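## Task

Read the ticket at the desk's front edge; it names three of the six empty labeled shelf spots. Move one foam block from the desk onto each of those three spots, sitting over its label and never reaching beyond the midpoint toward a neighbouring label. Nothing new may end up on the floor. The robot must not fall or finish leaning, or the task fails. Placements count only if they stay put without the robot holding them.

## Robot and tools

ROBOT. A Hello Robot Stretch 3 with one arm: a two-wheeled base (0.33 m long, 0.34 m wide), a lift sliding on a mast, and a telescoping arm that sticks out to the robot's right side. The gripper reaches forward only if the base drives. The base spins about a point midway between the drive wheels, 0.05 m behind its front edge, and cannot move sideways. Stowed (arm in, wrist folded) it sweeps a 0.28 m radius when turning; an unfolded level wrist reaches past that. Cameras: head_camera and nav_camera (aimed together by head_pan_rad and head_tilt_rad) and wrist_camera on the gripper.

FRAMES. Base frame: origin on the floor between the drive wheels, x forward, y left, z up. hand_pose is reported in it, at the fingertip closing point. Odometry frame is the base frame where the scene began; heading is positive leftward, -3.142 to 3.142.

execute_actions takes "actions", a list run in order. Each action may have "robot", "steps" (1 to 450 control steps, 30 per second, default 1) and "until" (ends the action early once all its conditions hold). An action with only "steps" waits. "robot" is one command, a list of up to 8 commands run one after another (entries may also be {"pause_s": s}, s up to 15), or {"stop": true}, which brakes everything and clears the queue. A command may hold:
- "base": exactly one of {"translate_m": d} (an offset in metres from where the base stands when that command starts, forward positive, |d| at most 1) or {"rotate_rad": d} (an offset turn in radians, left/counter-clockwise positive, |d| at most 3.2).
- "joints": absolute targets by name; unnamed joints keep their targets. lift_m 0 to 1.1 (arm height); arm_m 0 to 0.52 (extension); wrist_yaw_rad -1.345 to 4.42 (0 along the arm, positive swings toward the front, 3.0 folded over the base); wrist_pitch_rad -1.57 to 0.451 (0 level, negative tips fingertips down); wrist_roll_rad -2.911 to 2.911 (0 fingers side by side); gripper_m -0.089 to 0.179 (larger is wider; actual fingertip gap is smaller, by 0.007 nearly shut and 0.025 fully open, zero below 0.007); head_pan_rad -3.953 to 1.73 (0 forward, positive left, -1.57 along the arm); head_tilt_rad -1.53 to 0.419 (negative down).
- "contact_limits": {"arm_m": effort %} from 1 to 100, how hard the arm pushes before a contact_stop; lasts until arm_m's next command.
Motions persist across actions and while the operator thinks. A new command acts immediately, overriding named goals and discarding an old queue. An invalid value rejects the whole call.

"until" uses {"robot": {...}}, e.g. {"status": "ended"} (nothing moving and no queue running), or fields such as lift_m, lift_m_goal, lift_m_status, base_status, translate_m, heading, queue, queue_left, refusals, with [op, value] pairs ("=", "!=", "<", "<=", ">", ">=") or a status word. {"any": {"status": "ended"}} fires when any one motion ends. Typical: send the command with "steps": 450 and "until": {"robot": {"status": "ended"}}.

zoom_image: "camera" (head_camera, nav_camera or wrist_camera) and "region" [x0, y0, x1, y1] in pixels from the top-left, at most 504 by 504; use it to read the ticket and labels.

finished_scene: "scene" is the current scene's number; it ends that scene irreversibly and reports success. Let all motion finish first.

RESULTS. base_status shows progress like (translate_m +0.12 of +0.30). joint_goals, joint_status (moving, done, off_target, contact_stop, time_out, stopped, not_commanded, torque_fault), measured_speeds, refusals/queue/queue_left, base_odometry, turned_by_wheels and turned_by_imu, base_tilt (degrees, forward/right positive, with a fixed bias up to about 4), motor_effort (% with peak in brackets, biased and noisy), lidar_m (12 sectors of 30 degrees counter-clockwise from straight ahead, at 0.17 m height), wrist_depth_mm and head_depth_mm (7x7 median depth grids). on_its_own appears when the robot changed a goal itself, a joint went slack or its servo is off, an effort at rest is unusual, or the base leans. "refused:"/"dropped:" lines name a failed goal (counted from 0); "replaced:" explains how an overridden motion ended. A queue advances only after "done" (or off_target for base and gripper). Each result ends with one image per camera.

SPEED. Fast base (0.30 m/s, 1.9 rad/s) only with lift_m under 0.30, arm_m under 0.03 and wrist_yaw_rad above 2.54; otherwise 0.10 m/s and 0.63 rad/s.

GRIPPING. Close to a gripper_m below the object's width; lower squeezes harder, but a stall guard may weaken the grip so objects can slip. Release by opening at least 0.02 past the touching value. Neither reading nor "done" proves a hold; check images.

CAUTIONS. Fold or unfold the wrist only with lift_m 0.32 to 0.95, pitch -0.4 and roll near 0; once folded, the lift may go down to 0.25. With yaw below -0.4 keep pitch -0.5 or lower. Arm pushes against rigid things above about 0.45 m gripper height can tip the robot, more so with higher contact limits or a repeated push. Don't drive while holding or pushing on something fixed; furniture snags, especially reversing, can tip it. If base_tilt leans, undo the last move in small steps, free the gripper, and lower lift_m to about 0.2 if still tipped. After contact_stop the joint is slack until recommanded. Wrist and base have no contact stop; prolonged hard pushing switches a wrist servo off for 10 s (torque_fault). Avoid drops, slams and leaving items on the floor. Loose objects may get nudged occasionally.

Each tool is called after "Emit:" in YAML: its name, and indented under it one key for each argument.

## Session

Emit:
execute_actions:
  actions: []

Scene clock: 0.00 s.
robot.base_odometry: x=+0.000 y=+0.000 heading=+0.000 (m, m, rad; robot's odometry frame)
robot.turned_by_wheels: +0.000 (rad since the last result)
robot.turned_by_imu: +0.000 (rad since the last result)
robot.base_tilt: forward=-0.5 right=-0.3 (deg)
robot.lidar_m: 2.12 1.12 1.20 1.70 1.75 1.65 1.72 2.26 2.78 2.89 2.19 2.07
robot.head_depth_mm: 1923 1977 1961 1951 1942 1931 1955 / 1986 2075 2052 2035 2063 2054 2033 / 1987 2160 2175 2158 2153 2147 2137 / 2004 2258 2277 2265 2267 2250 2239 / 1983 2384 2402 2399 2370 2410 2342 / 1990 2525 2494 2463 2461 2462 2377 / 1992 2199 2226 2207 2131 1621 1631
robot.base_status: not_commanded
robot.joint_positions: lift_m=+0.438 arm_m=+0.001 wrist_yaw_rad=+3.094 wrist_pitch_rad=-0.527 wrist_roll_rad=+0.014 gripper_m=+0.037 head_pan_rad=-0.020 head_tilt_rad=-0.007
robot.joint_goals: lift_m=+0.438 arm_m=+0.001 wrist_yaw_rad=+3.094 wrist_pitch_rad=-0.527 wrist_roll_rad=+0.014 gripper_m=+0.037 head_pan_rad=-0.020 head_tilt_rad=-0.007
robot.joint_status: lift_m=not_commanded arm_m=not_commanded wrist_yaw_rad=not_commanded wrist_pitch_rad=not_commanded wrist_roll_rad=not_commanded gripper_m=not_commanded head_pan_rad=not_commanded head_tilt_rad=not_commanded
robot.measured_speeds: translate_m=+0.000 rotate_rad=+0.000 lift_m=+0.000 arm_m=+0.000 wrist_yaw_rad=+0.000 wrist_pitch_rad=+0.000 wrist_roll_rad=+0.000 head_pan_rad=+0.000 head_tilt_rad=+0.000
robot: refusals=0 queue=idle queue_left=0
robot.motor_effort: left_wheel=+0 right_wheel=+0 lift_m=+33 arm_m=+0 wrist_yaw_rad=+1 wrist_pitch_rad=+7 wrist_roll_rad=+0 gripper_m=-1 head_pan_rad=+0 head_tilt_rad=+2 (%)
robot.hand_pose: x=-0.0113 y=+0.0628 z=+0.4266 quat_wxyz=(+0.202, +0.691, +0.167, +0.673) (m; robot's base frame)
robot.wrist_depth_mm: - - - - - - - / - - - - - - - / - - - - - - - / 821 823 871 875 892 890 917 / 710 725 - 740 737 751 767 / 628 625 - 629 660 657 651 / 545 541 - 573 549 562 564
pictures: head_camera (sideways: a quarter turn clockwise sets it upright), nav_camera (sideways: a quarter turn counterclockwise sets it upright), wrist_camera
Images, in order (width x height): head_camera 896x504, nav_camera 672x504, wrist_camera 644x364.

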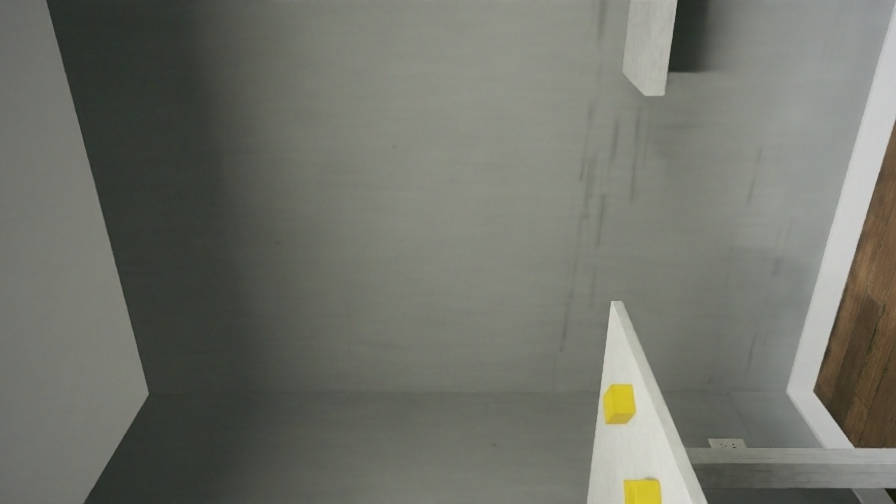

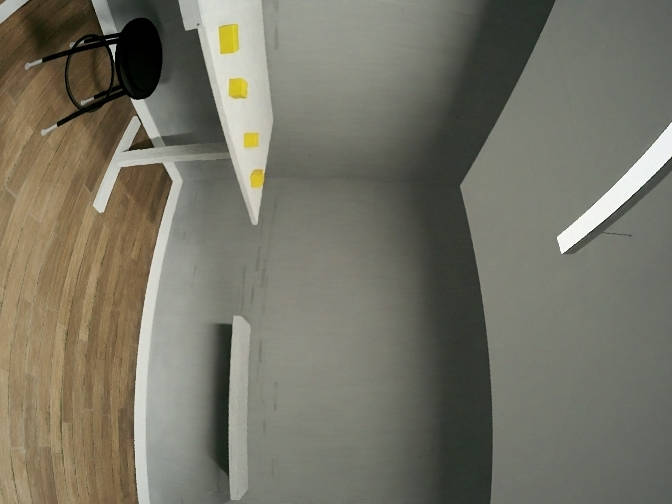

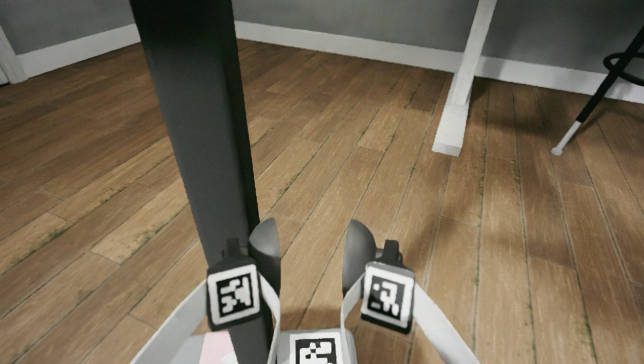

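Emit:
execute_actions:
  actions:
    - {"robot":{"joints":{"head_pan_rad":1.0,"head_tilt_rad":-0.45,"lift_m":0.29,"wrist_pitch_rad":-0.4}},"steps":100,"until":{"robot":{"status":"ended"}}}

Scene clock: 12.67 s.
robot.base_odometry: x=+0.000 y=+0.000 heading=+0.000 (m, m, rad; robot's odometry frame)
robot.turned_by_wheels: +0.000 (rad since the last result)
robot.turned_by_imu: +0.001 (rad since the last result)
robot.base_tilt: forward=-0.5 right=-0.3 (deg)
robot.lidar_m: 2.12 1.12 1.20 1.70 1.76 1.65 1.72 2.25 2.79 2.89 2.19 2.07
robot.head_depth_mm: 1443 1552 1352 986 1355 1691 1399 / 1433 1534 1363 990 1944 1602 1411 / 1418 1522 1366 914 1940 1702 1401 / 1417 1508 1374 932 1914 1658 1398 / 1410 1505 1380 1000 1896 1722 1396 / 1397 1491 1592 1740 1885 1710 1406 / 1384 1474 1587 1717 1884 1709 1415
robot.base_status: not_commanded
robot.joint_positions: lift_m=+0.290 arm_m=+0.001 wrist_yaw_rad=+3.094 wrist_pitch_rad=-0.422 wrist_roll_rad=+0.014 gripper_m=+0.037 head_pan_rad=+0.993 head_tilt_rad=-0.444
robot.joint_goals: lift_m=+0.290 arm_m=+0.001 wrist_yaw_rad=+3.094 wrist_pitch_rad=-0.400 wrist_roll_rad=+0.014 gripper_m=+0.037 head_pan_rad=+1.000 head_tilt_rad=-0.450
robot.joint_status: lift_m=done arm_m=not_commanded wrist_yaw_rad=not_commanded wrist_pitch_rad=done wrist_roll_rad=not_commanded gripper_m=not_commanded head_pan_rad=done head_tilt_rad=done
robot.measured_speeds: translate_m=+0.000 rotate_rad=+0.000 lift_m=+0.000 arm_m=+0.000 wrist_yaw_rad=+0.000 wrist_pitch_rad=+0.000 wrist_roll_rad=+0.000 head_pan_rad=+0.000 head_tilt_rad=+0.000
robot: refusals=0 queue=done queue_left=0
robot.motor_effort: left_wheel=+0(0) right_wheel=+1(0) lift_m=+28(34) arm_m=+0(0) wrist_yaw_rad=+1(1) wrist_pitch_rad=+11(12) wrist_roll_rad=+0(0) gripper_m=-2(1) head_pan_rad=+5(61) head_tilt_rad=-2(30) (%)
robot.hand_pose: x=-0.0106 y=+0.0774 z=+0.3020 quat_wxyz=(+0.166, +0.699, +0.131, +0.683) (m; robot's base frame)
robot.wrist_depth_mm: - - - - - - - / - - - - - - - / 991 - - - - - - / 739 739 781 774 785 798 802 / 605 614 - 621 635 629 632 / 503 508 - 525 536 529 527 / 448 - - - 436 446 452
pictures: head_camera (sideways: a quarter turn clockwise sets it upright), nav_camera (sideways: a quarter turn counterclockwise sets it upright), wrist_camera
Images, in order (width x height): head_camera 896x504, nav_camera 672x504, wrist_camera 644x364.

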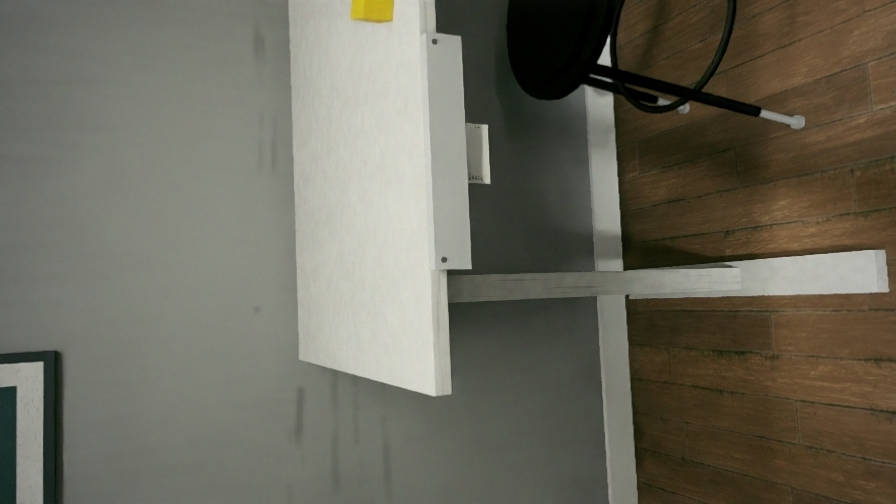

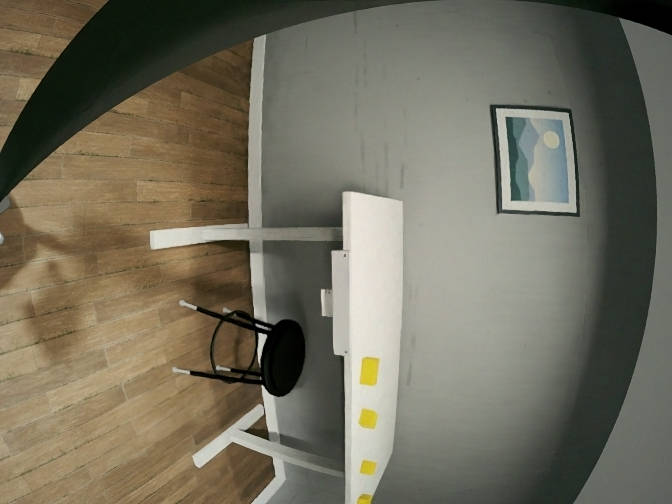

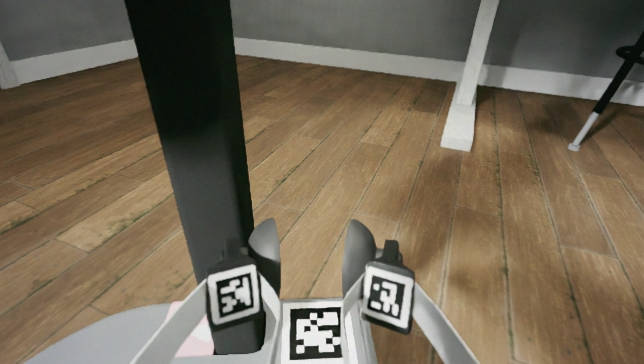

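Emit:
execute_actions:
  actions:
    - {"robot":[{"base":{"rotate_rad":0.67},"joints":{"head_pan_rad":-1.57,"head_tilt_rad":-0.6}},{"base":{"translate_m":0.33}},{"base":{"rotate_rad":2.02}},{"joints":{"lift_m":0.72}}],"steps":450,"until":{"robot":{"lift_m":[">",0.33]}}}
    - {"robot":[{"joints":{"lift_m":0.72,"wrist_yaw_rad":0.05}},{"joints":{"wrist_pitch_rad":0,"arm_m":0.1,"gripper_m":0.15}}],"steps":450,"until":{"robot":{"status":"ended"}}}

Scene clock: 39.43 s.
robot.base_odometry: x=+0.259 y=+0.205 heading=+2.690 (m, m, rad; robot's odometry frame)
robot.turned_by_wheels: +2.690 (rad since the last result)
robot.turned_by_imu: +2.665 (rad since the last result)
robot.base_tilt: forward=-0.4 right=-0.3 (deg)
robot.lidar_m: 1.80 1.89 2.59 3.08 2.74 2.00 1.93 1.43 0.79 0.91 1.41 1.89
robot.head_depth_mm: 1140 1215 852 616 1096 1454 - / 1141 1228 855 621 1698 1458 - / 1147 1236 859 623 1708 1564 - / 1154 1227 862 626 1707 1391 1249 / 1164 1234 869 651 1726 1502 1277 / 1169 1276 866 677 1740 1506 1268 / 1163 1286 1422 1516 1737 1507 1273
robot.base_status: done (rotate_rad +2.0199 of +2.0200)
robot.joint_positions: lift_m=+0.720 arm_m=+0.100 wrist_yaw_rad=+0.052 wrist_pitch_rad=-0.025 wrist_roll_rad=+0.014 gripper_m=+0.150 head_pan_rad=-1.563 head_tilt_rad=-0.593
robot.joint_goals: lift_m=+0.720 arm_m=+0.100 wrist_yaw_rad=+0.050 wrist_pitch_rad=+0.000 wrist_roll_rad=+0.014 gripper_m=+0.150 head_pan_rad=-1.570 head_tilt_rad=-0.600
robot.joint_status: lift_m=done arm_m=done wrist_yaw_rad=done wrist_pitch_rad=done wrist_roll_rad=not_commanded gripper_m=done head_pan_rad=done head_tilt_rad=done
robot.measured_speeds: translate_m=+0.000 rotate_rad=+0.000 lift_m=+0.000 arm_m=+0.000 wrist_yaw_rad=+0.000 wrist_pitch_rad=+0.000 wrist_roll_rad=+0.000 head_pan_rad=+0.000 head_tilt_rad=+0.000
robot: refusals=0 queue=done queue_left=0
robot.motor_effort: left_wheel=-1(7) right_wheel=+1(7) lift_m=+36(39) arm_m=+3(2) wrist_yaw_rad=-3(4) wrist_pitch_rad=+13(14) wrist_roll_rad=+0(0) gripper_m=-1(86) head_pan_rad=-5(60) head_tilt_rad=-4(18) (%)
robot.hand_pose: x=-0.0081 y=-0.4998 z=+0.8281 quat_wxyz=(+0.702, +0.028, -0.711, +0.009) (m; robot's base frame)
robot.wrist_depth_mm: 949 904 190 189 187 186 185 / - 214 193 191 191 188 188 / - - - 511 203 519 507 / - - - - - - - / - - - - - - - / - - - - - - - / - - - - - 505 520
pictures: head_camera (sideways: a quarter turn clockwise sets it upright), nav_camera (sideways: a quarter turn counterclockwise sets it upright), wrist_camera
Images, in order (width x height): head_camera 896x504, nav_camera 672x504, wrist_camera 644x364.

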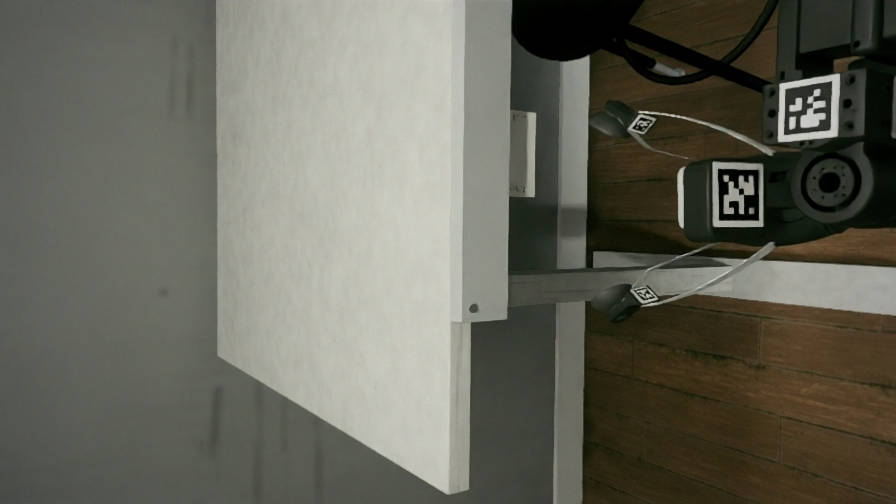

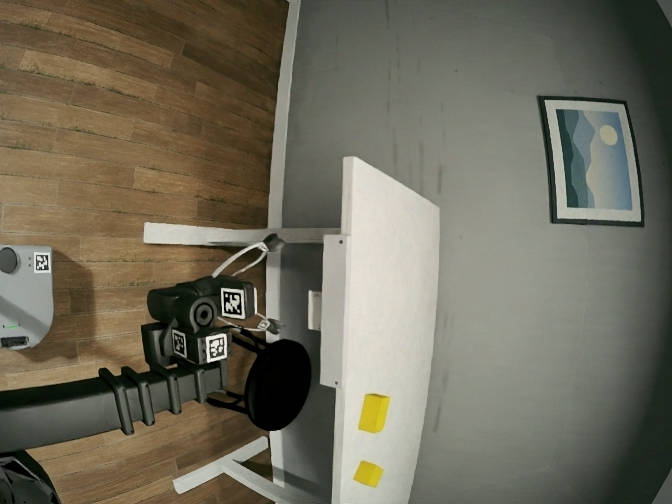

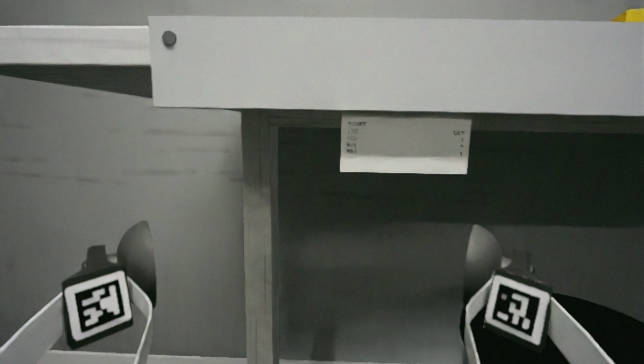

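Emit:
execute_actions:
  actions:
    - {"robot":{"joints":{"arm_m":0.225,"head_pan_rad":-2.1},"base":{"translate_m":-0.03}},"steps":450,"until":{"robot":{"status":"ended"}}}

Scene clock: 46.77 s.
robot.base_odometry: x=+0.286 y=+0.192 heading=+2.690 (m, m, rad; robot's odometry frame)
robot.turned_by_wheels: +0.000 (rad since the last result)
robot.turned_by_imu: +0.001 (rad since the last result)
robot.base_tilt: forward=-0.5 right=-0.3 (deg)
robot.lidar_m: 1.83 1.92 2.62 3.10 2.69 1.97 1.90 1.40 0.78 0.78 1.41 1.92
robot.head_depth_mm: 1547 1370 900 2027 1705 1482 1265 / 1451 1378 807 2025 1810 1486 1263 / 1385 1393 815 1882 1654 1452 1293 / 1319 1367 857 1228 1071 1523 - / 1256 1304 779 706 1092 - 1249 / 1198 1270 867 636 1701 - 1255 / 1149 1220 875 625 634 - 1246
robot.base_status: done (translate_m -0.0300 of -0.0300)
robot.joint_positions: lift_m=+0.720 arm_m=+0.225 wrist_yaw_rad=+0.052 wrist_pitch_rad=-0.024 wrist_roll_rad=+0.014 gripper_m=+0.150 head_pan_rad=-2.093 head_tilt_rad=-0.593
robot.joint_goals: lift_m=+0.720 arm_m=+0.225 wrist_yaw_rad=+0.050 wrist_pitch_rad=+0.000 wrist_roll_rad=+0.014 gripper_m=+0.150 head_pan_rad=-2.100 head_tilt_rad=-0.600
robot.joint_status: lift_m=done arm_m=done wrist_yaw_rad=done wrist_pitch_rad=done wrist_roll_rad=not_commanded gripper_m=done head_pan_rad=done head_tilt_rad=done
robot.measured_speeds: translate_m=+0.000 rotate_rad=+0.000 lift_m=+0.000 arm_m=+0.000 wrist_yaw_rad=+0.000 wrist_pitch_rad=+0.000 wrist_roll_rad=+0.000 head_pan_rad=+0.000 head_tilt_rad=+0.000
robot: refusals=0 queue=done queue_left=0
robot.motor_effort: left_wheel=-1(5) right_wheel=+1(1) lift_m=+37(37) arm_m=+3(3) wrist_yaw_rad=-2(2) wrist_pitch_rad=+13(13) wrist_roll_rad=+0(0) gripper_m=-1(1) head_pan_rad=-5(46) head_tilt_rad=-3(3) (%)
robot.hand_pose: x=-0.0082 y=-0.6248 z=+0.8283 quat_wxyz=(+0.702, +0.027, -0.711, +0.009) (m; robot's base frame)
robot.wrist_depth_mm: - 71 70 70 69 69 68 / 903 74 72 71 71 71 70 / 892 880 426 82 82 82 387 / 946 913 436 84 84 83 881 / 922 958 450 87 86 85 890 / 971 987 501 966 947 - 921 / - - 517 972 976 503 939
pictures: head_camera (sideways: a quarter turn clockwise sets it upright), nav_camera (sideways: a quarter turn counterclockwise sets it upright), wrist_camera
Images, in order (width x height): head_camera 896x504, nav_camera 672x504, wrist_camera 644x364.

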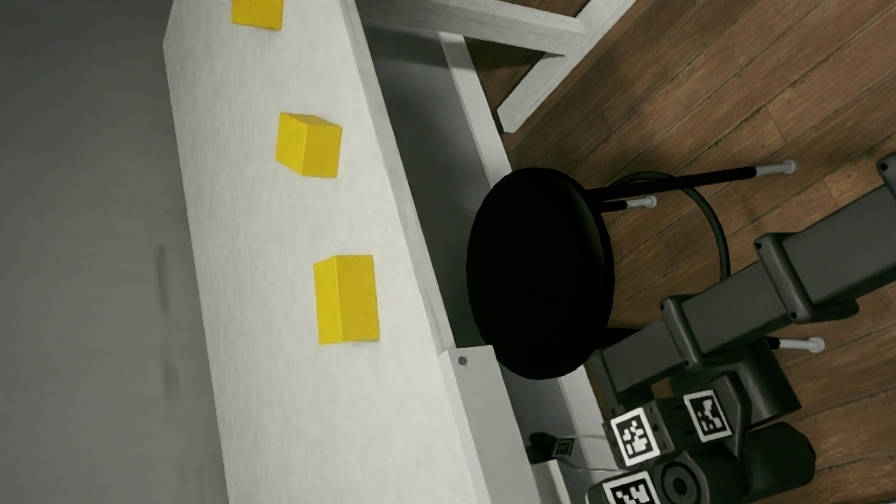

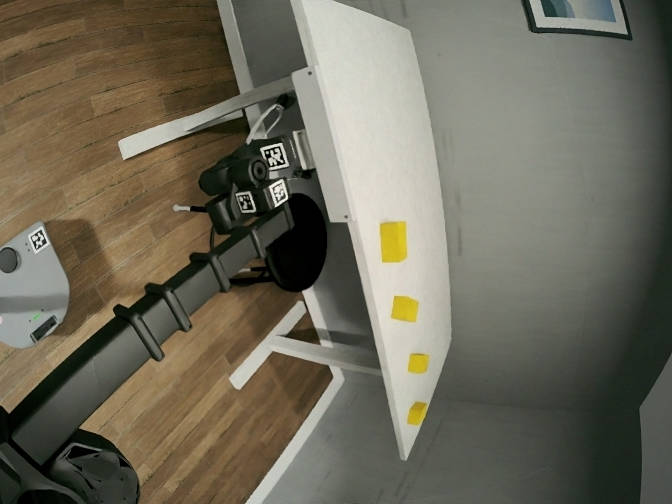

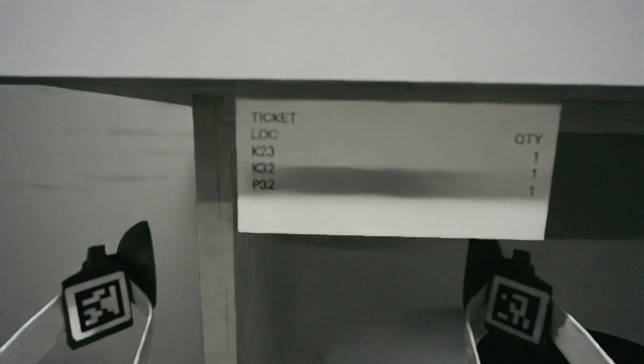

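Emit:
execute_actions:
  actions:
    - {"robot":[{"joints":{"arm_m":0.1,"head_pan_rad":1.6,"head_tilt_rad":-0.25}},{"base":{"translate_m":-0.157},"joints":{"lift_m":1.04,"wrist_pitch_rad":-0.4,"wrist_yaw_rad":-0.35,"gripper_m":0.175}},{"joints":{"arm_m":0.31}}],"steps":450,"until":{"robot":{"status":"ended"}}}

Scene clock: 69.00 s.
robot.base_odometry: x=+0.427 y=+0.123 heading=+2.690 (m, m, rad; robot's odometry frame)
robot.turned_by_wheels: +0.000 (rad since the last result)
robot.turned_by_imu: +0.002 (rad since the last result)
robot.base_tilt: forward=-0.5 right=-0.3 (deg)
robot.lidar_m: 1.99 2.09 2.85 3.08 2.47 1.81 1.75 1.29 0.73 0.75 0.94 1.93
robot.head_depth_mm: 2936 3017 3145 3225 3026 2143 1660 / 2934 3021 3212 3241 3009 2146 1659 / 2984 3135 3228 3355 3023 2139 1654 / 2959 3123 3256 3429 3036 2137 1664 / 3007 3182 3260 3391 3003 2144 1662 / 3023 3159 3309 3389 3038 2149 1625 / 3030 3171 3279 - - - -
robot.base_status: done (translate_m -0.1570 of -0.1570)
robot.joint_positions: lift_m=+1.040 arm_m=+0.310 wrist_yaw_rad=-0.348 wrist_pitch_rad=-0.415 wrist_roll_rad=+0.014 gripper_m=+0.175 head_pan_rad=+1.593 head_tilt_rad=-0.260
robot.joint_goals: lift_m=+1.040 arm_m=+0.310 wrist_yaw_rad=-0.350 wrist_pitch_rad=-0.400 wrist_roll_rad=+0.014 gripper_m=+0.175 head_pan_rad=+1.600 head_tilt_rad=-0.250
robot.joint_status: lift_m=done arm_m=done wrist_yaw_rad=done wrist_pitch_rad=done wrist_roll_rad=not_commanded gripper_m=done head_pan_rad=done head_tilt_rad=done
robot.measured_speeds: translate_m=+0.000 rotate_rad=+0.000 lift_m=+0.000 arm_m=+0.000 wrist_yaw_rad=+0.000 wrist_pitch_rad=+0.000 wrist_roll_rad=+0.000 head_pan_rad=+0.000 head_tilt_rad=+0.000
robot: refusals=0 queue=done queue_left=0
robot.motor_effort: left_wheel=-1(5) right_wheel=+1(1) lift_m=+37(38) arm_m=+3(4) wrist_yaw_rad=-3(4) wrist_pitch_rad=+8(14) wrist_roll_rad=+0(0) gripper_m=+0(83) head_pan_rad=+4(60) head_tilt_rad=+5(29) (%)
robot.hand_pose: x=-0.0982 y=-0.6659 z=+1.0533 quat_wxyz=(+0.651, +0.022, -0.711, -0.264) (m; robot's base frame)
robot.wrist_depth_mm: 607 662 695 781 874 980 - / 637 709 737 814 858 854 - / 513 523 534 553 556 566 579 / 399 401 401 409 413 419 420 / 314 318 320 328 330 318 279 / - 268 267 216 225 272 251 / - 229 230 193 193 233 244
pictures: head_camera (sideways: a quarter turn clockwise sets it upright), nav_camera (sideways: a quarter turn counterclockwise sets it upright), wrist_camera
Images, in order (width x height): head_camera 896x504, nav_camera 672x504, wrist_camera 644x364.

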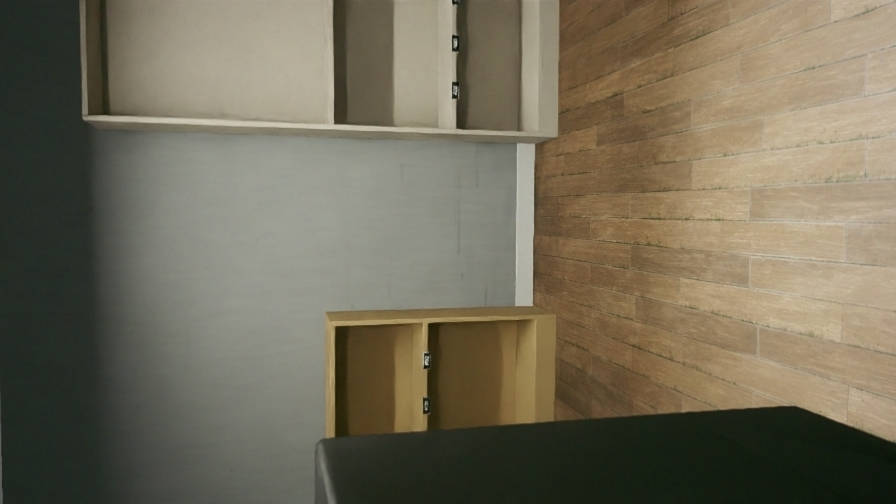

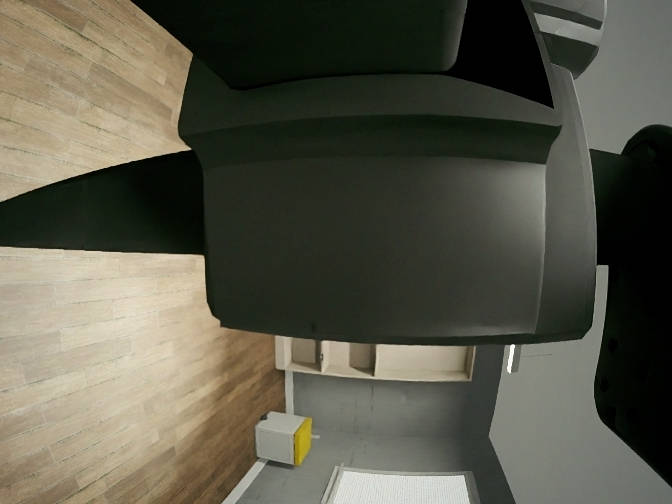

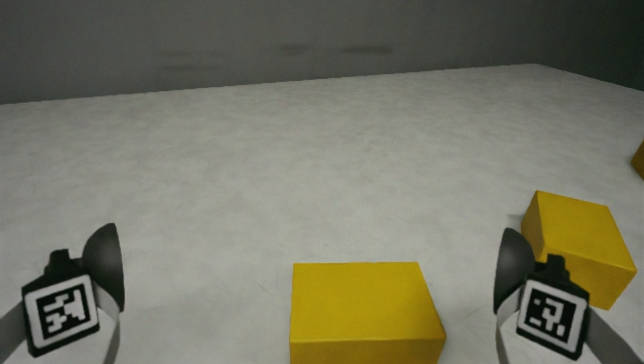

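Emit:
zoom_image:
  camera: "head_camera"
  region: [420, 0, 490, 110]

Emit:
zoom_image:
  camera: "head_camera"
  region: [390, 340, 460, 430]

Region (420, 0, 490, 110) of head_camera's 896x504 image, scaled by 4.582, with more detail than that image has; it fills the left 321 columns of this view, and the rest is white.

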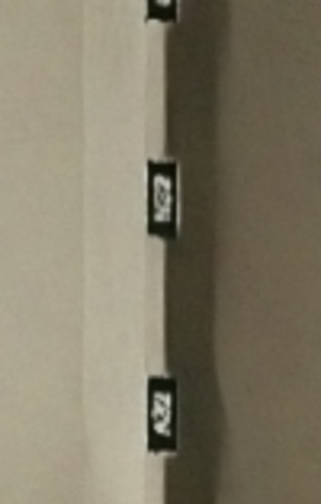

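Region (390, 340, 460, 430) of head_camera's 896x504 image, scaled by 5.600, with more detail than that image has.

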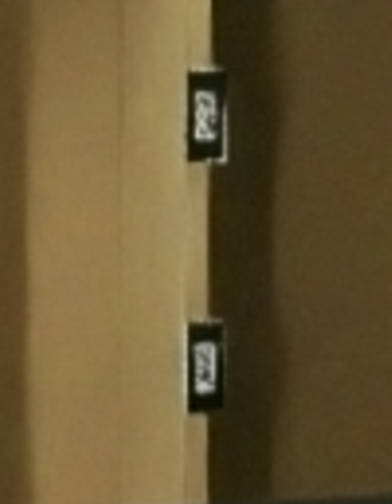

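Emit:
execute_actions:
  actions:
    - {"robot":[{"base":{"translate_m":-0.041},"joints":{"arm_m":0.326,"gripper_m":0.15,"head_pan_rad":-1.57,"head_tilt_rad":-0.6}},{"joints":{"lift_m":0.965}}],"steps":450,"until":{"robot":{"status":"ended"}}}

Scene clock: 87.13 s.
robot.base_odometry: x=+0.464 y=+0.105 heading=+2.690 (m, m, rad; robot's odometry frame)
robot.turned_by_wheels: +0.000 (rad since the last result)
robot.turned_by_imu: +0.001 (rad since the last result)
robot.base_tilt: forward=-0.5 right=-0.2 (deg)
robot.lidar_m: 2.03 2.12 2.91 3.07 2.41 1.77 1.70 1.28 0.71 0.75 0.96 1.92
robot.head_depth_mm: 1142 1235 - 671 1026 1216 1236 / 1146 1220 - 643 1035 1455 1239 / 1149 1243 - 647 1099 1422 1268 / 1157 1239 863 627 1729 1500 1275 / 1157 1241 867 631 1728 1496 1273 / 1165 1244 865 633 1249 1397 1250 / 1170 1246 872 637 1755 1512 1278
robot.base_status: done (translate_m -0.0410 of -0.0410)
robot.joint_positions: lift_m=+0.965 arm_m=+0.326 wrist_yaw_rad=-0.348 wrist_pitch_rad=-0.415 wrist_roll_rad=+0.014 gripper_m=+0.150 head_pan_rad=-1.563 head_tilt_rad=-0.593
robot.joint_goals: lift_m=+0.965 arm_m=+0.326 wrist_yaw_rad=-0.350 wrist_pitch_rad=-0.400 wrist_roll_rad=+0.014 gripper_m=+0.150 head_pan_rad=-1.570 head_tilt_rad=-0.600
robot.joint_status: lift_m=done arm_m=done wrist_yaw_rad=done wrist_pitch_rad=done wrist_roll_rad=not_commanded gripper_m=done head_pan_rad=done head_tilt_rad=done
robot.measured_speeds: translate_m=+0.000 rotate_rad=+0.000 lift_m=+0.000 arm_m=+0.000 wrist_yaw_rad=+0.000 wrist_pitch_rad=+0.000 wrist_roll_rad=+0.000 head_pan_rad=+0.000 head_tilt_rad=+0.000
robot: refusals=0 queue=done queue_left=0
robot.motor_effort: left_wheel=-1(3) right_wheel=+1(2) lift_m=+28(37) arm_m=+3(2) wrist_yaw_rad=-2(2) wrist_pitch_rad=+8(8) wrist_roll_rad=+0(0) gripper_m=-1(85) head_pan_rad=-5(60) head_tilt_rad=-4(26) (%)
robot.hand_pose: x=-0.0981 y=-0.6818 z=+0.9785 quat_wxyz=(+0.651, +0.022, -0.711, -0.264) (m; robot's base frame)
robot.wrist_depth_mm: 596 638 693 762 841 931 - / 501 513 527 539 558 566 572 / 340 346 356 354 368 370 377 / 256 261 264 267 270 267 193 / 207 218 151 148 201 219 194 / - 175 123 125 127 - 184 / - 147 134 135 145 150 156
pictures: head_camera (sideways: a quarter turn clockwise sets it upright), nav_camera (sideways: a quarter turn counterclockwise sets it upright), wrist_camera
Images, in order (width x height): head_camera 896x504, nav_camera 672x504, wrist_camera 644x364.

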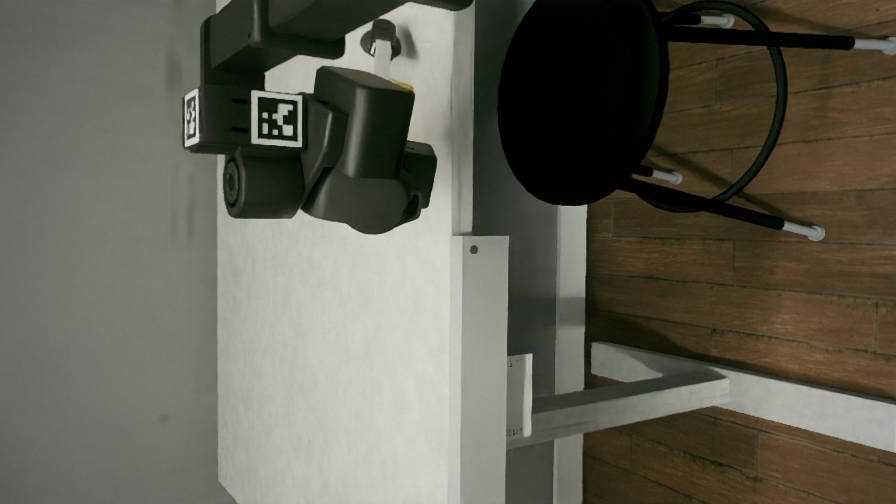

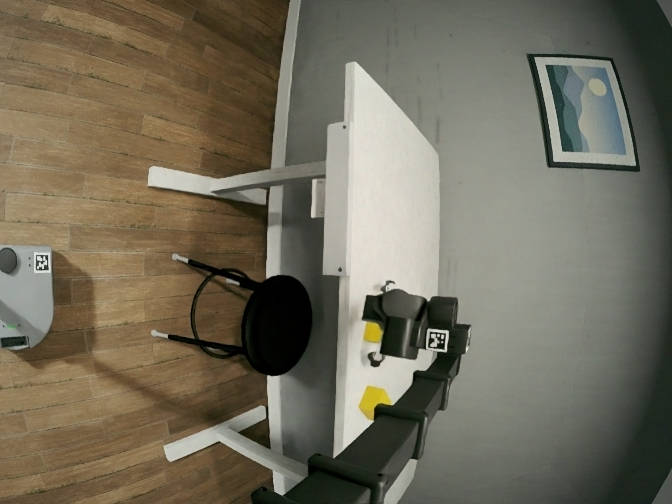

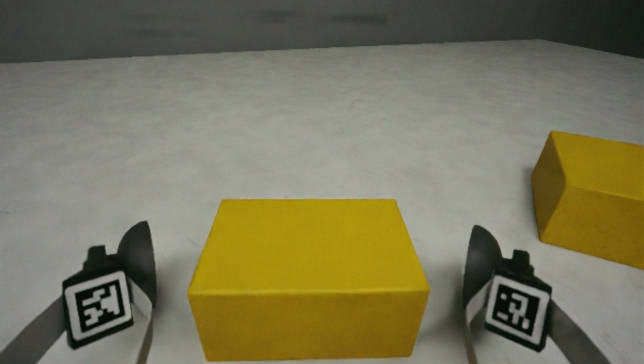

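Emit:
execute_actions:
  actions:
    - {"robot":[{"joints":{"lift_m":0.959}},{"joints":{"gripper_m":0.055}},{"joints":{"lift_m":0.99}}],"steps":450,"until":{"robot":{"status":"ended"}}}

Scene clock: 95.10 s.
robot.base_odometry: x=+0.464 y=+0.105 heading=+2.690 (m, m, rad; robot's odometry frame)
robot.turned_by_wheels: +0.000 (rad since the last result)
robot.turned_by_imu: +0.001 (rad since the last result)
robot.base_tilt: forward=-0.4 right=-0.2 (deg)
robot.lidar_m: 2.02 2.12 2.91 3.10 2.42 1.77 1.70 1.28 0.71 0.75 0.95 1.93
robot.head_depth_mm: 1144 1200 806 670 1029 1225 1238 / 1146 - - 670 1031 1457 1238 / 1159 1224 - 674 1091 1421 1265 / 1150 1227 864 627 1726 1499 1267 / 1155 1241 867 628 1726 1499 1271 / 1157 1238 869 632 1254 1396 1252 / 1160 1237 872 636 1739 1511 1279
robot.base_status: done (translate_m -0.0410 of -0.0410)
robot.joint_positions: lift_m=+0.990 arm_m=+0.326 wrist_yaw_rad=-0.348 wrist_pitch_rad=-0.418 wrist_roll_rad=+0.014 gripper_m=+0.056 head_pan_rad=-1.563 head_tilt_rad=-0.593
robot.joint_goals: lift_m=+0.990 arm_m=+0.326 wrist_yaw_rad=-0.350 wrist_pitch_rad=-0.400 wrist_roll_rad=+0.014 gripper_m=+0.055 head_pan_rad=-1.570 head_tilt_rad=-0.600
robot.joint_status: lift_m=done arm_m=done wrist_yaw_rad=done wrist_pitch_rad=done wrist_roll_rad=not_commanded gripper_m=done head_pan_rad=done head_tilt_rad=done
robot.measured_speeds: translate_m=+0.000 rotate_rad=+0.000 lift_m=+0.000 arm_m=+0.000 wrist_yaw_rad=+0.000 wrist_pitch_rad=+0.000 wrist_roll_rad=+0.000 head_pan_rad=+0.000 head_tilt_rad=+0.000
robot: refusals=0 queue=done queue_left=0
robot.motor_effort: left_wheel=-1(1) right_wheel=+0(1) lift_m=+37(40) arm_m=+3(4) wrist_yaw_rad=-2(3) wrist_pitch_rad=+9(9) wrist_roll_rad=+0(0) gripper_m=-17(93) head_pan_rad=-5(5) head_tilt_rad=-4(3) (%)
robot.hand_pose: x=-0.0980 y=-0.6815 z=+1.0026 quat_wxyz=(+0.651, +0.023, -0.711, -0.265) (m; robot's base frame)
robot.wrist_depth_mm: 606 643 706 781 837 954 - / 576 582 608 597 636 653 666 / 396 405 404 411 415 431 439 / 298 301 306 311 316 304 238 / 244 245 137 138 145 244 198 / 202 211 121 123 124 211 206 / 178 170 138 138 171 179 181
pictures: head_camera (sideways: a quarter turn clockwise sets it upright), nav_camera (sideways: a quarter turn counterclockwise sets it upright), wrist_camera
Images, in order (width x height): head_camera 896x504, nav_camera 672x504, wrist_camera 644x364.

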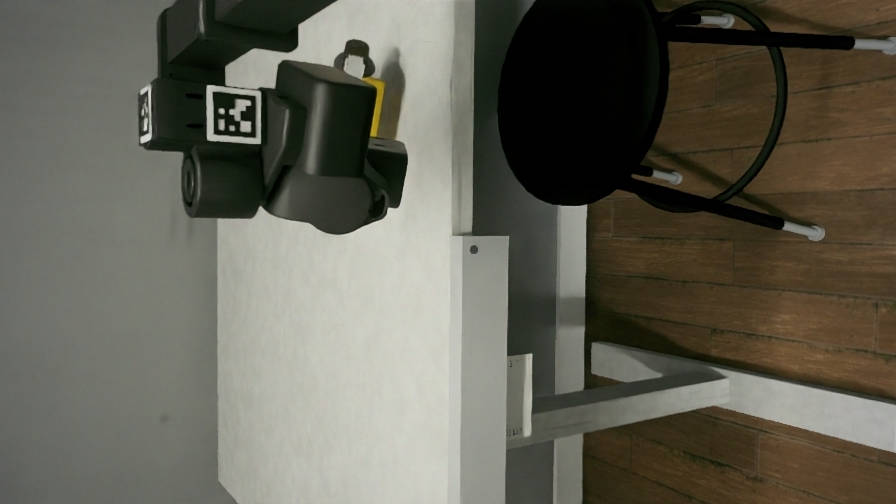

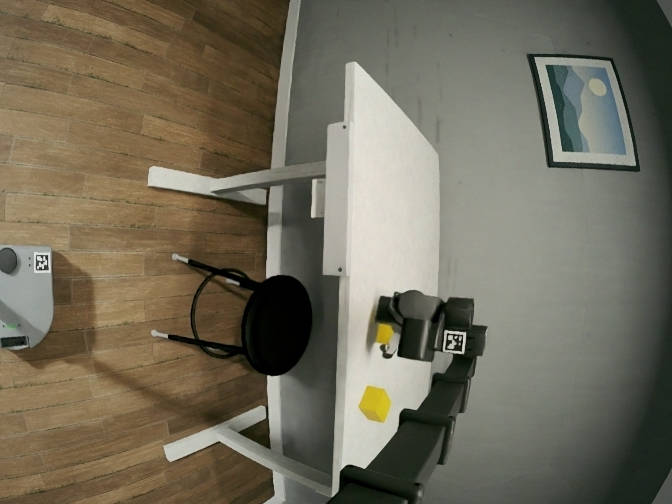

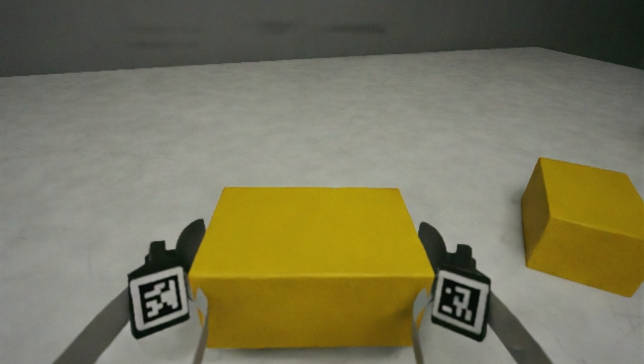

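Emit:
execute_actions:
  actions:
    - {"robot":{"joints":{"arm_m":0.0,"head_pan_rad":-0.45,"head_tilt_rad":-0.3,"wrist_yaw_rad":1.0}},"steps":200,"until":{"robot":{"arm_m":["<",0.1]}}}
    - {"robot":{"joints":{"lift_m":0.29,"wrist_yaw_rad":2.62}},"steps":1}
    - {"robot":[{"base":{"rotate_rad":1.815}},{"base":{"translate_m":0.2}}],"steps":300,"until":{"robot":{"status":"ended"}}}
    - {"robot":{"base":{"translate_m":0.6}},"steps":200,"until":{"robot":{"status":"ended"}}}

Scene clock: 118.63 s.
robot.base_odometry: x=+0.299 y=-0.677 heading=-1.778 (m, m, rad; robot's odometry frame)
robot.turned_by_wheels: +1.815 (rad since the last result)
robot.turned_by_imu: +1.811 (rad since the last result)
robot.base_tilt: forward=-0.5 right=-0.3 (deg)
robot.lidar_m: 2.30 1.76 1.51 1.51 1.73 1.43 1.75 2.45 2.24 2.24 2.48 2.38
robot.head_depth_mm: 2398 2534 2602 2734 2633 2000 1577 / 2350 2433 2597 2757 2630 2011 1571 / 2257 2407 2492 2630 2548 1975 1566 / 2318 2422 2552 2708 2744 2019 1584 / 2280 2392 2520 2615 2723 1997 1583 / 2232 2336 2483 2567 2643 2005 1578 / 2195 2303 2385 2442 2554 1989 1587
robot.base_status: done (translate_m +0.6000 of +0.6000)
robot.joint_positions: lift_m=+0.290 arm_m=+0.002 wrist_yaw_rad=+2.617 wrist_pitch_rad=-0.419 wrist_roll_rad=+0.014 gripper_m=+0.056 head_pan_rad=-0.457 head_tilt_rad=-0.309
robot.joint_goals: lift_m=+0.290 arm_m=+0.000 wrist_yaw_rad=+2.620 wrist_pitch_rad=-0.400 wrist_roll_rad=+0.014 gripper_m=+0.055 head_pan_rad=-0.450 head_tilt_rad=-0.300
robot.joint_status: lift_m=done arm_m=done wrist_yaw_rad=done wrist_pitch_rad=done wrist_roll_rad=not_commanded gripper_m=done head_pan_rad=done head_tilt_rad=done
robot.measured_speeds: translate_m=+0.000 rotate_rad=+0.000 lift_m=+0.000 arm_m=+0.000 wrist_yaw_rad=+0.000 wrist_pitch_rad=+0.000 wrist_roll_rad=+0.000 head_pan_rad=+0.000 head_tilt_rad=+0.000
robot: refusals=0 queue=done queue_left=0
robot.motor_effort: left_wheel=-1(7) right_wheel=+1(6) lift_m=+28(39) arm_m=-4(3) wrist_yaw_rad=+3(3) wrist_pitch_rad=+10(10) wrist_roll_rad=+0(0) gripper_m=-15(17) head_pan_rad=+5(58) head_tilt_rad=+4(27) (%)
robot.hand_pose: x=+0.0910 y=+0.0475 z=+0.3027 quat_wxyz=(+0.321, +0.710, -0.039, +0.625) (m; robot's base frame)
robot.wrist_depth_mm: - - - - - - - / - - - - - - - / - - - - - - - / 748 768 773 764 798 797 794 / 606 594 137 138 145 634 639 / 502 516 122 123 123 530 532 / - - 136 138 423 448 454
pictures: head_camera (sideways: a quarter turn clockwise sets it upright), nav_camera (sideways: a quarter turn counterclockwise sets it upright), wrist_camera
Images, in order (width x height): head_camera 896x504, nav_camera 672x504, wrist_camera 644x364.

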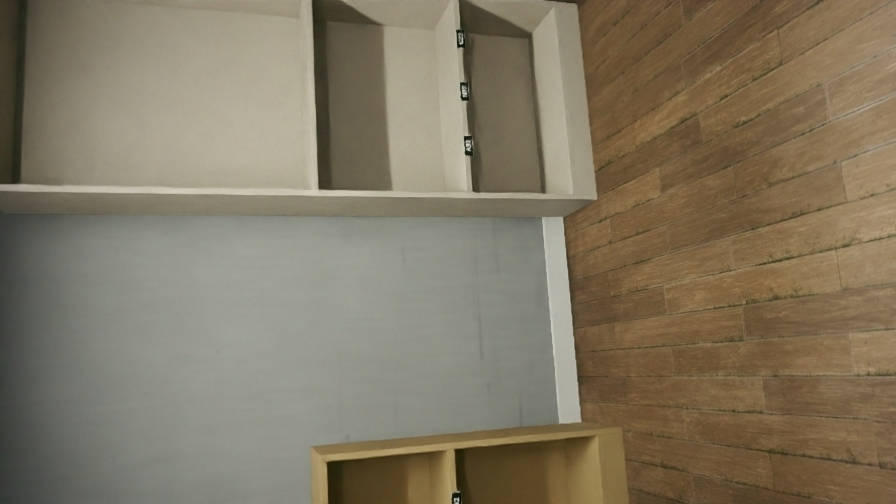

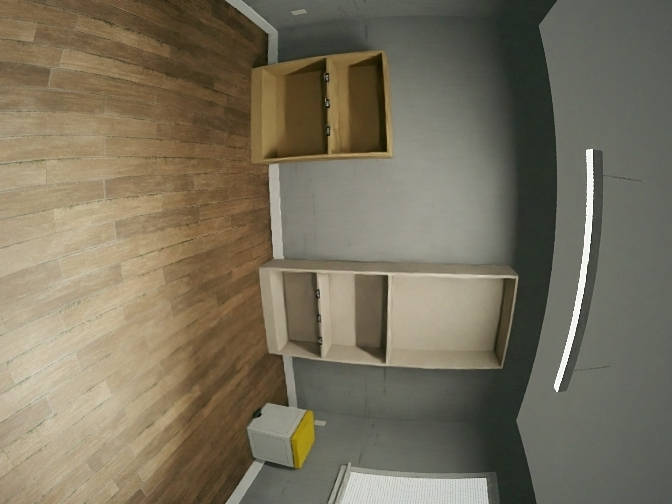

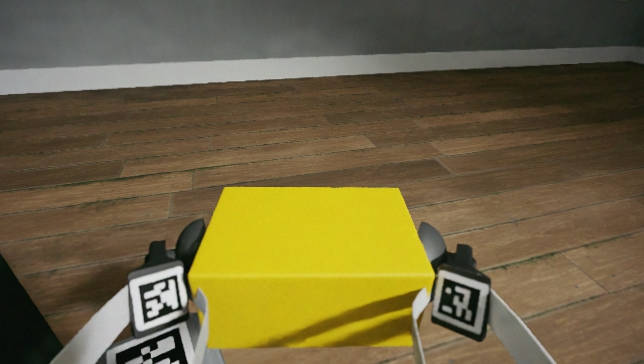

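Emit:
zoom_image:
  camera: "head_camera"
  region: [430, 20, 500, 165]

Emit:
execute_actions:
  actions:
    - {"robot":{"base":{"translate_m":1.0},"joints":{"head_pan_rad":-1.57,"head_tilt_rad":-0.9}},"steps":200,"until":{"robot":{"translate_m":[">",0.79]}}}
    - {"robot":[{"base":{"translate_m":1.0}},{"base":{"rotate_rad":1.33}},{"joints":{"lift_m":0.65}}],"steps":450,"until":{"robot":{"lift_m":[">",0.33]}}}
    - {"robot":{"joints":{"lift_m":0.65,"wrist_yaw_rad":0.03}},"steps":450,"until":{"robot":{"status":"ended"}}}

Region (430, 20, 500, 165) of head_camera's 896x504 image, scaled by 3.476, with more detail than that image has; it fills the left 243 columns of this view, and the rest is white.

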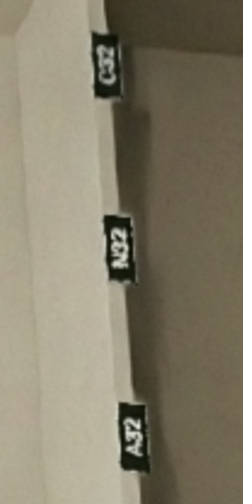

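Scene clock: 140.30 s.
robot.base_odometry: x=-0.072 y=-2.437 heading=-0.448 (m, m, rad; robot's odometry frame)
robot.turned_by_wheels: +1.330 (rad since the last result)
robot.turned_by_imu: +1.326 (rad since the last result)
robot.base_tilt: forward=-0.6 right=-0.3 (deg)
robot.lidar_m: 1.06 1.11 1.52 3.41 3.53 2.78 2.24 1.18 0.58 0.77 0.79 0.80
robot.head_depth_mm: 535 744 730 861 1425 1261 - / 538 834 931 855 1246 1272 - / 540 832 937 859 990 - - / 544 839 940 857 1335 1241 1133 / 546 842 949 877 1325 1244 1138 / 548 852 954 862 1325 1264 1132 / 548 858 952 886 1331 1266 1133
robot.base_status: done (rotate_rad +1.3299 of +1.3300)
robot.joint_positions: lift_m=+0.650 arm_m=+0.002 wrist_yaw_rad=+0.033 wrist_pitch_rad=-0.419 wrist_roll_rad=+0.014 gripper_m=+0.056 head_pan_rad=-1.563 head_tilt_rad=-0.889
robot.joint_goals: lift_m=+0.650 arm_m=+0.000 wrist_yaw_rad=+0.030 wrist_pitch_rad=-0.400 wrist_roll_rad=+0.014 gripper_m=+0.055 head_pan_rad=-1.570 head_tilt_rad=-0.900
robot.joint_status: lift_m=done arm_m=done wrist_yaw_rad=done wrist_pitch_rad=done wrist_roll_rad=not_commanded gripper_m=done head_pan_rad=done head_tilt_rad=done
robot.measured_speeds: translate_m=+0.000 rotate_rad=+0.000 lift_m=+0.000 arm_m=+0.000 wrist_yaw_rad=+0.000 wrist_pitch_rad=+0.000 wrist_roll_rad=+0.000 head_pan_rad=+0.000 head_tilt_rad=+0.000
robot: refusals=0 queue=done queue_left=0
robot.motor_effort: left_wheel=+0(6) right_wheel=+1(6) lift_m=+37(41) arm_m=-4(3) wrist_yaw_rad=-3(4) wrist_pitch_rad=+10(10) wrist_roll_rad=+0(0) gripper_m=-19(16) head_pan_rad=-5(61) head_tilt_rad=-5(38) (%)
robot.hand_pose: x=-0.0141 y=-0.3708 z=+0.6623 quat_wxyz=(+0.689, +0.158, -0.694, -0.137) (m; robot's base frame)
robot.wrist_depth_mm: 523 521 517 519 509 323 538 / 470 470 495 504 511 322 605 / 341 341 350 329 337 345 637 / 664 682 642 336 557 406 725 / 714 739 137 137 144 799 764 / 698 803 121 123 123 863 870 / 685 679 139 138 525 833 827
pictures: head_camera (sideways: a quarter turn clockwise sets it upright), nav_camera (sideways: a quarter turn counterclockwise sets it upright), wrist_camera
Images, in order (width x height): head_camera 896x504, nav_camera 672x504, wrist_camera 644x364.

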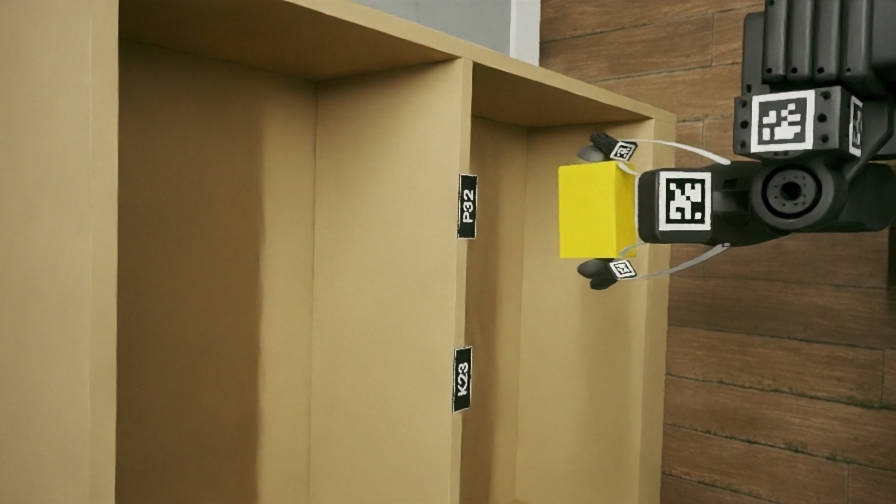

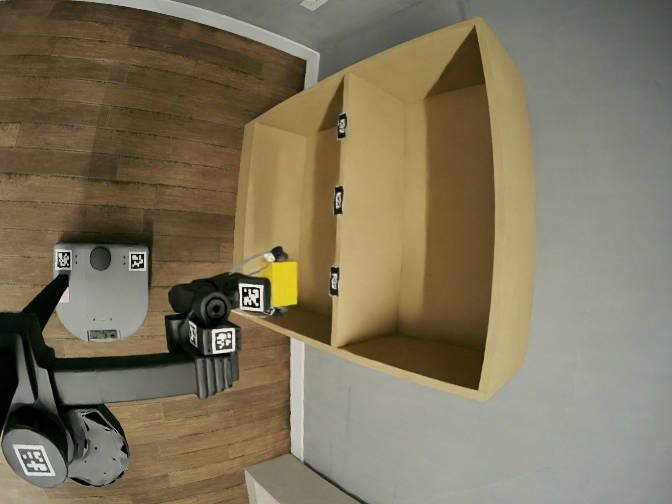

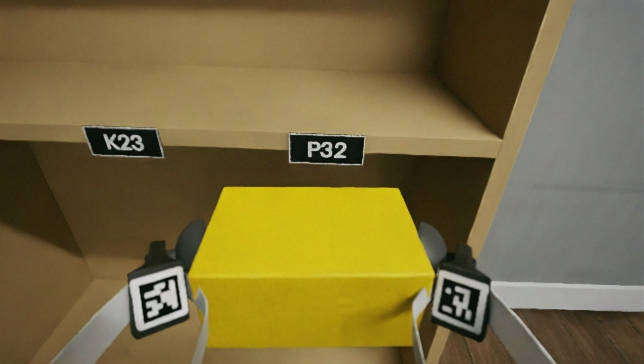

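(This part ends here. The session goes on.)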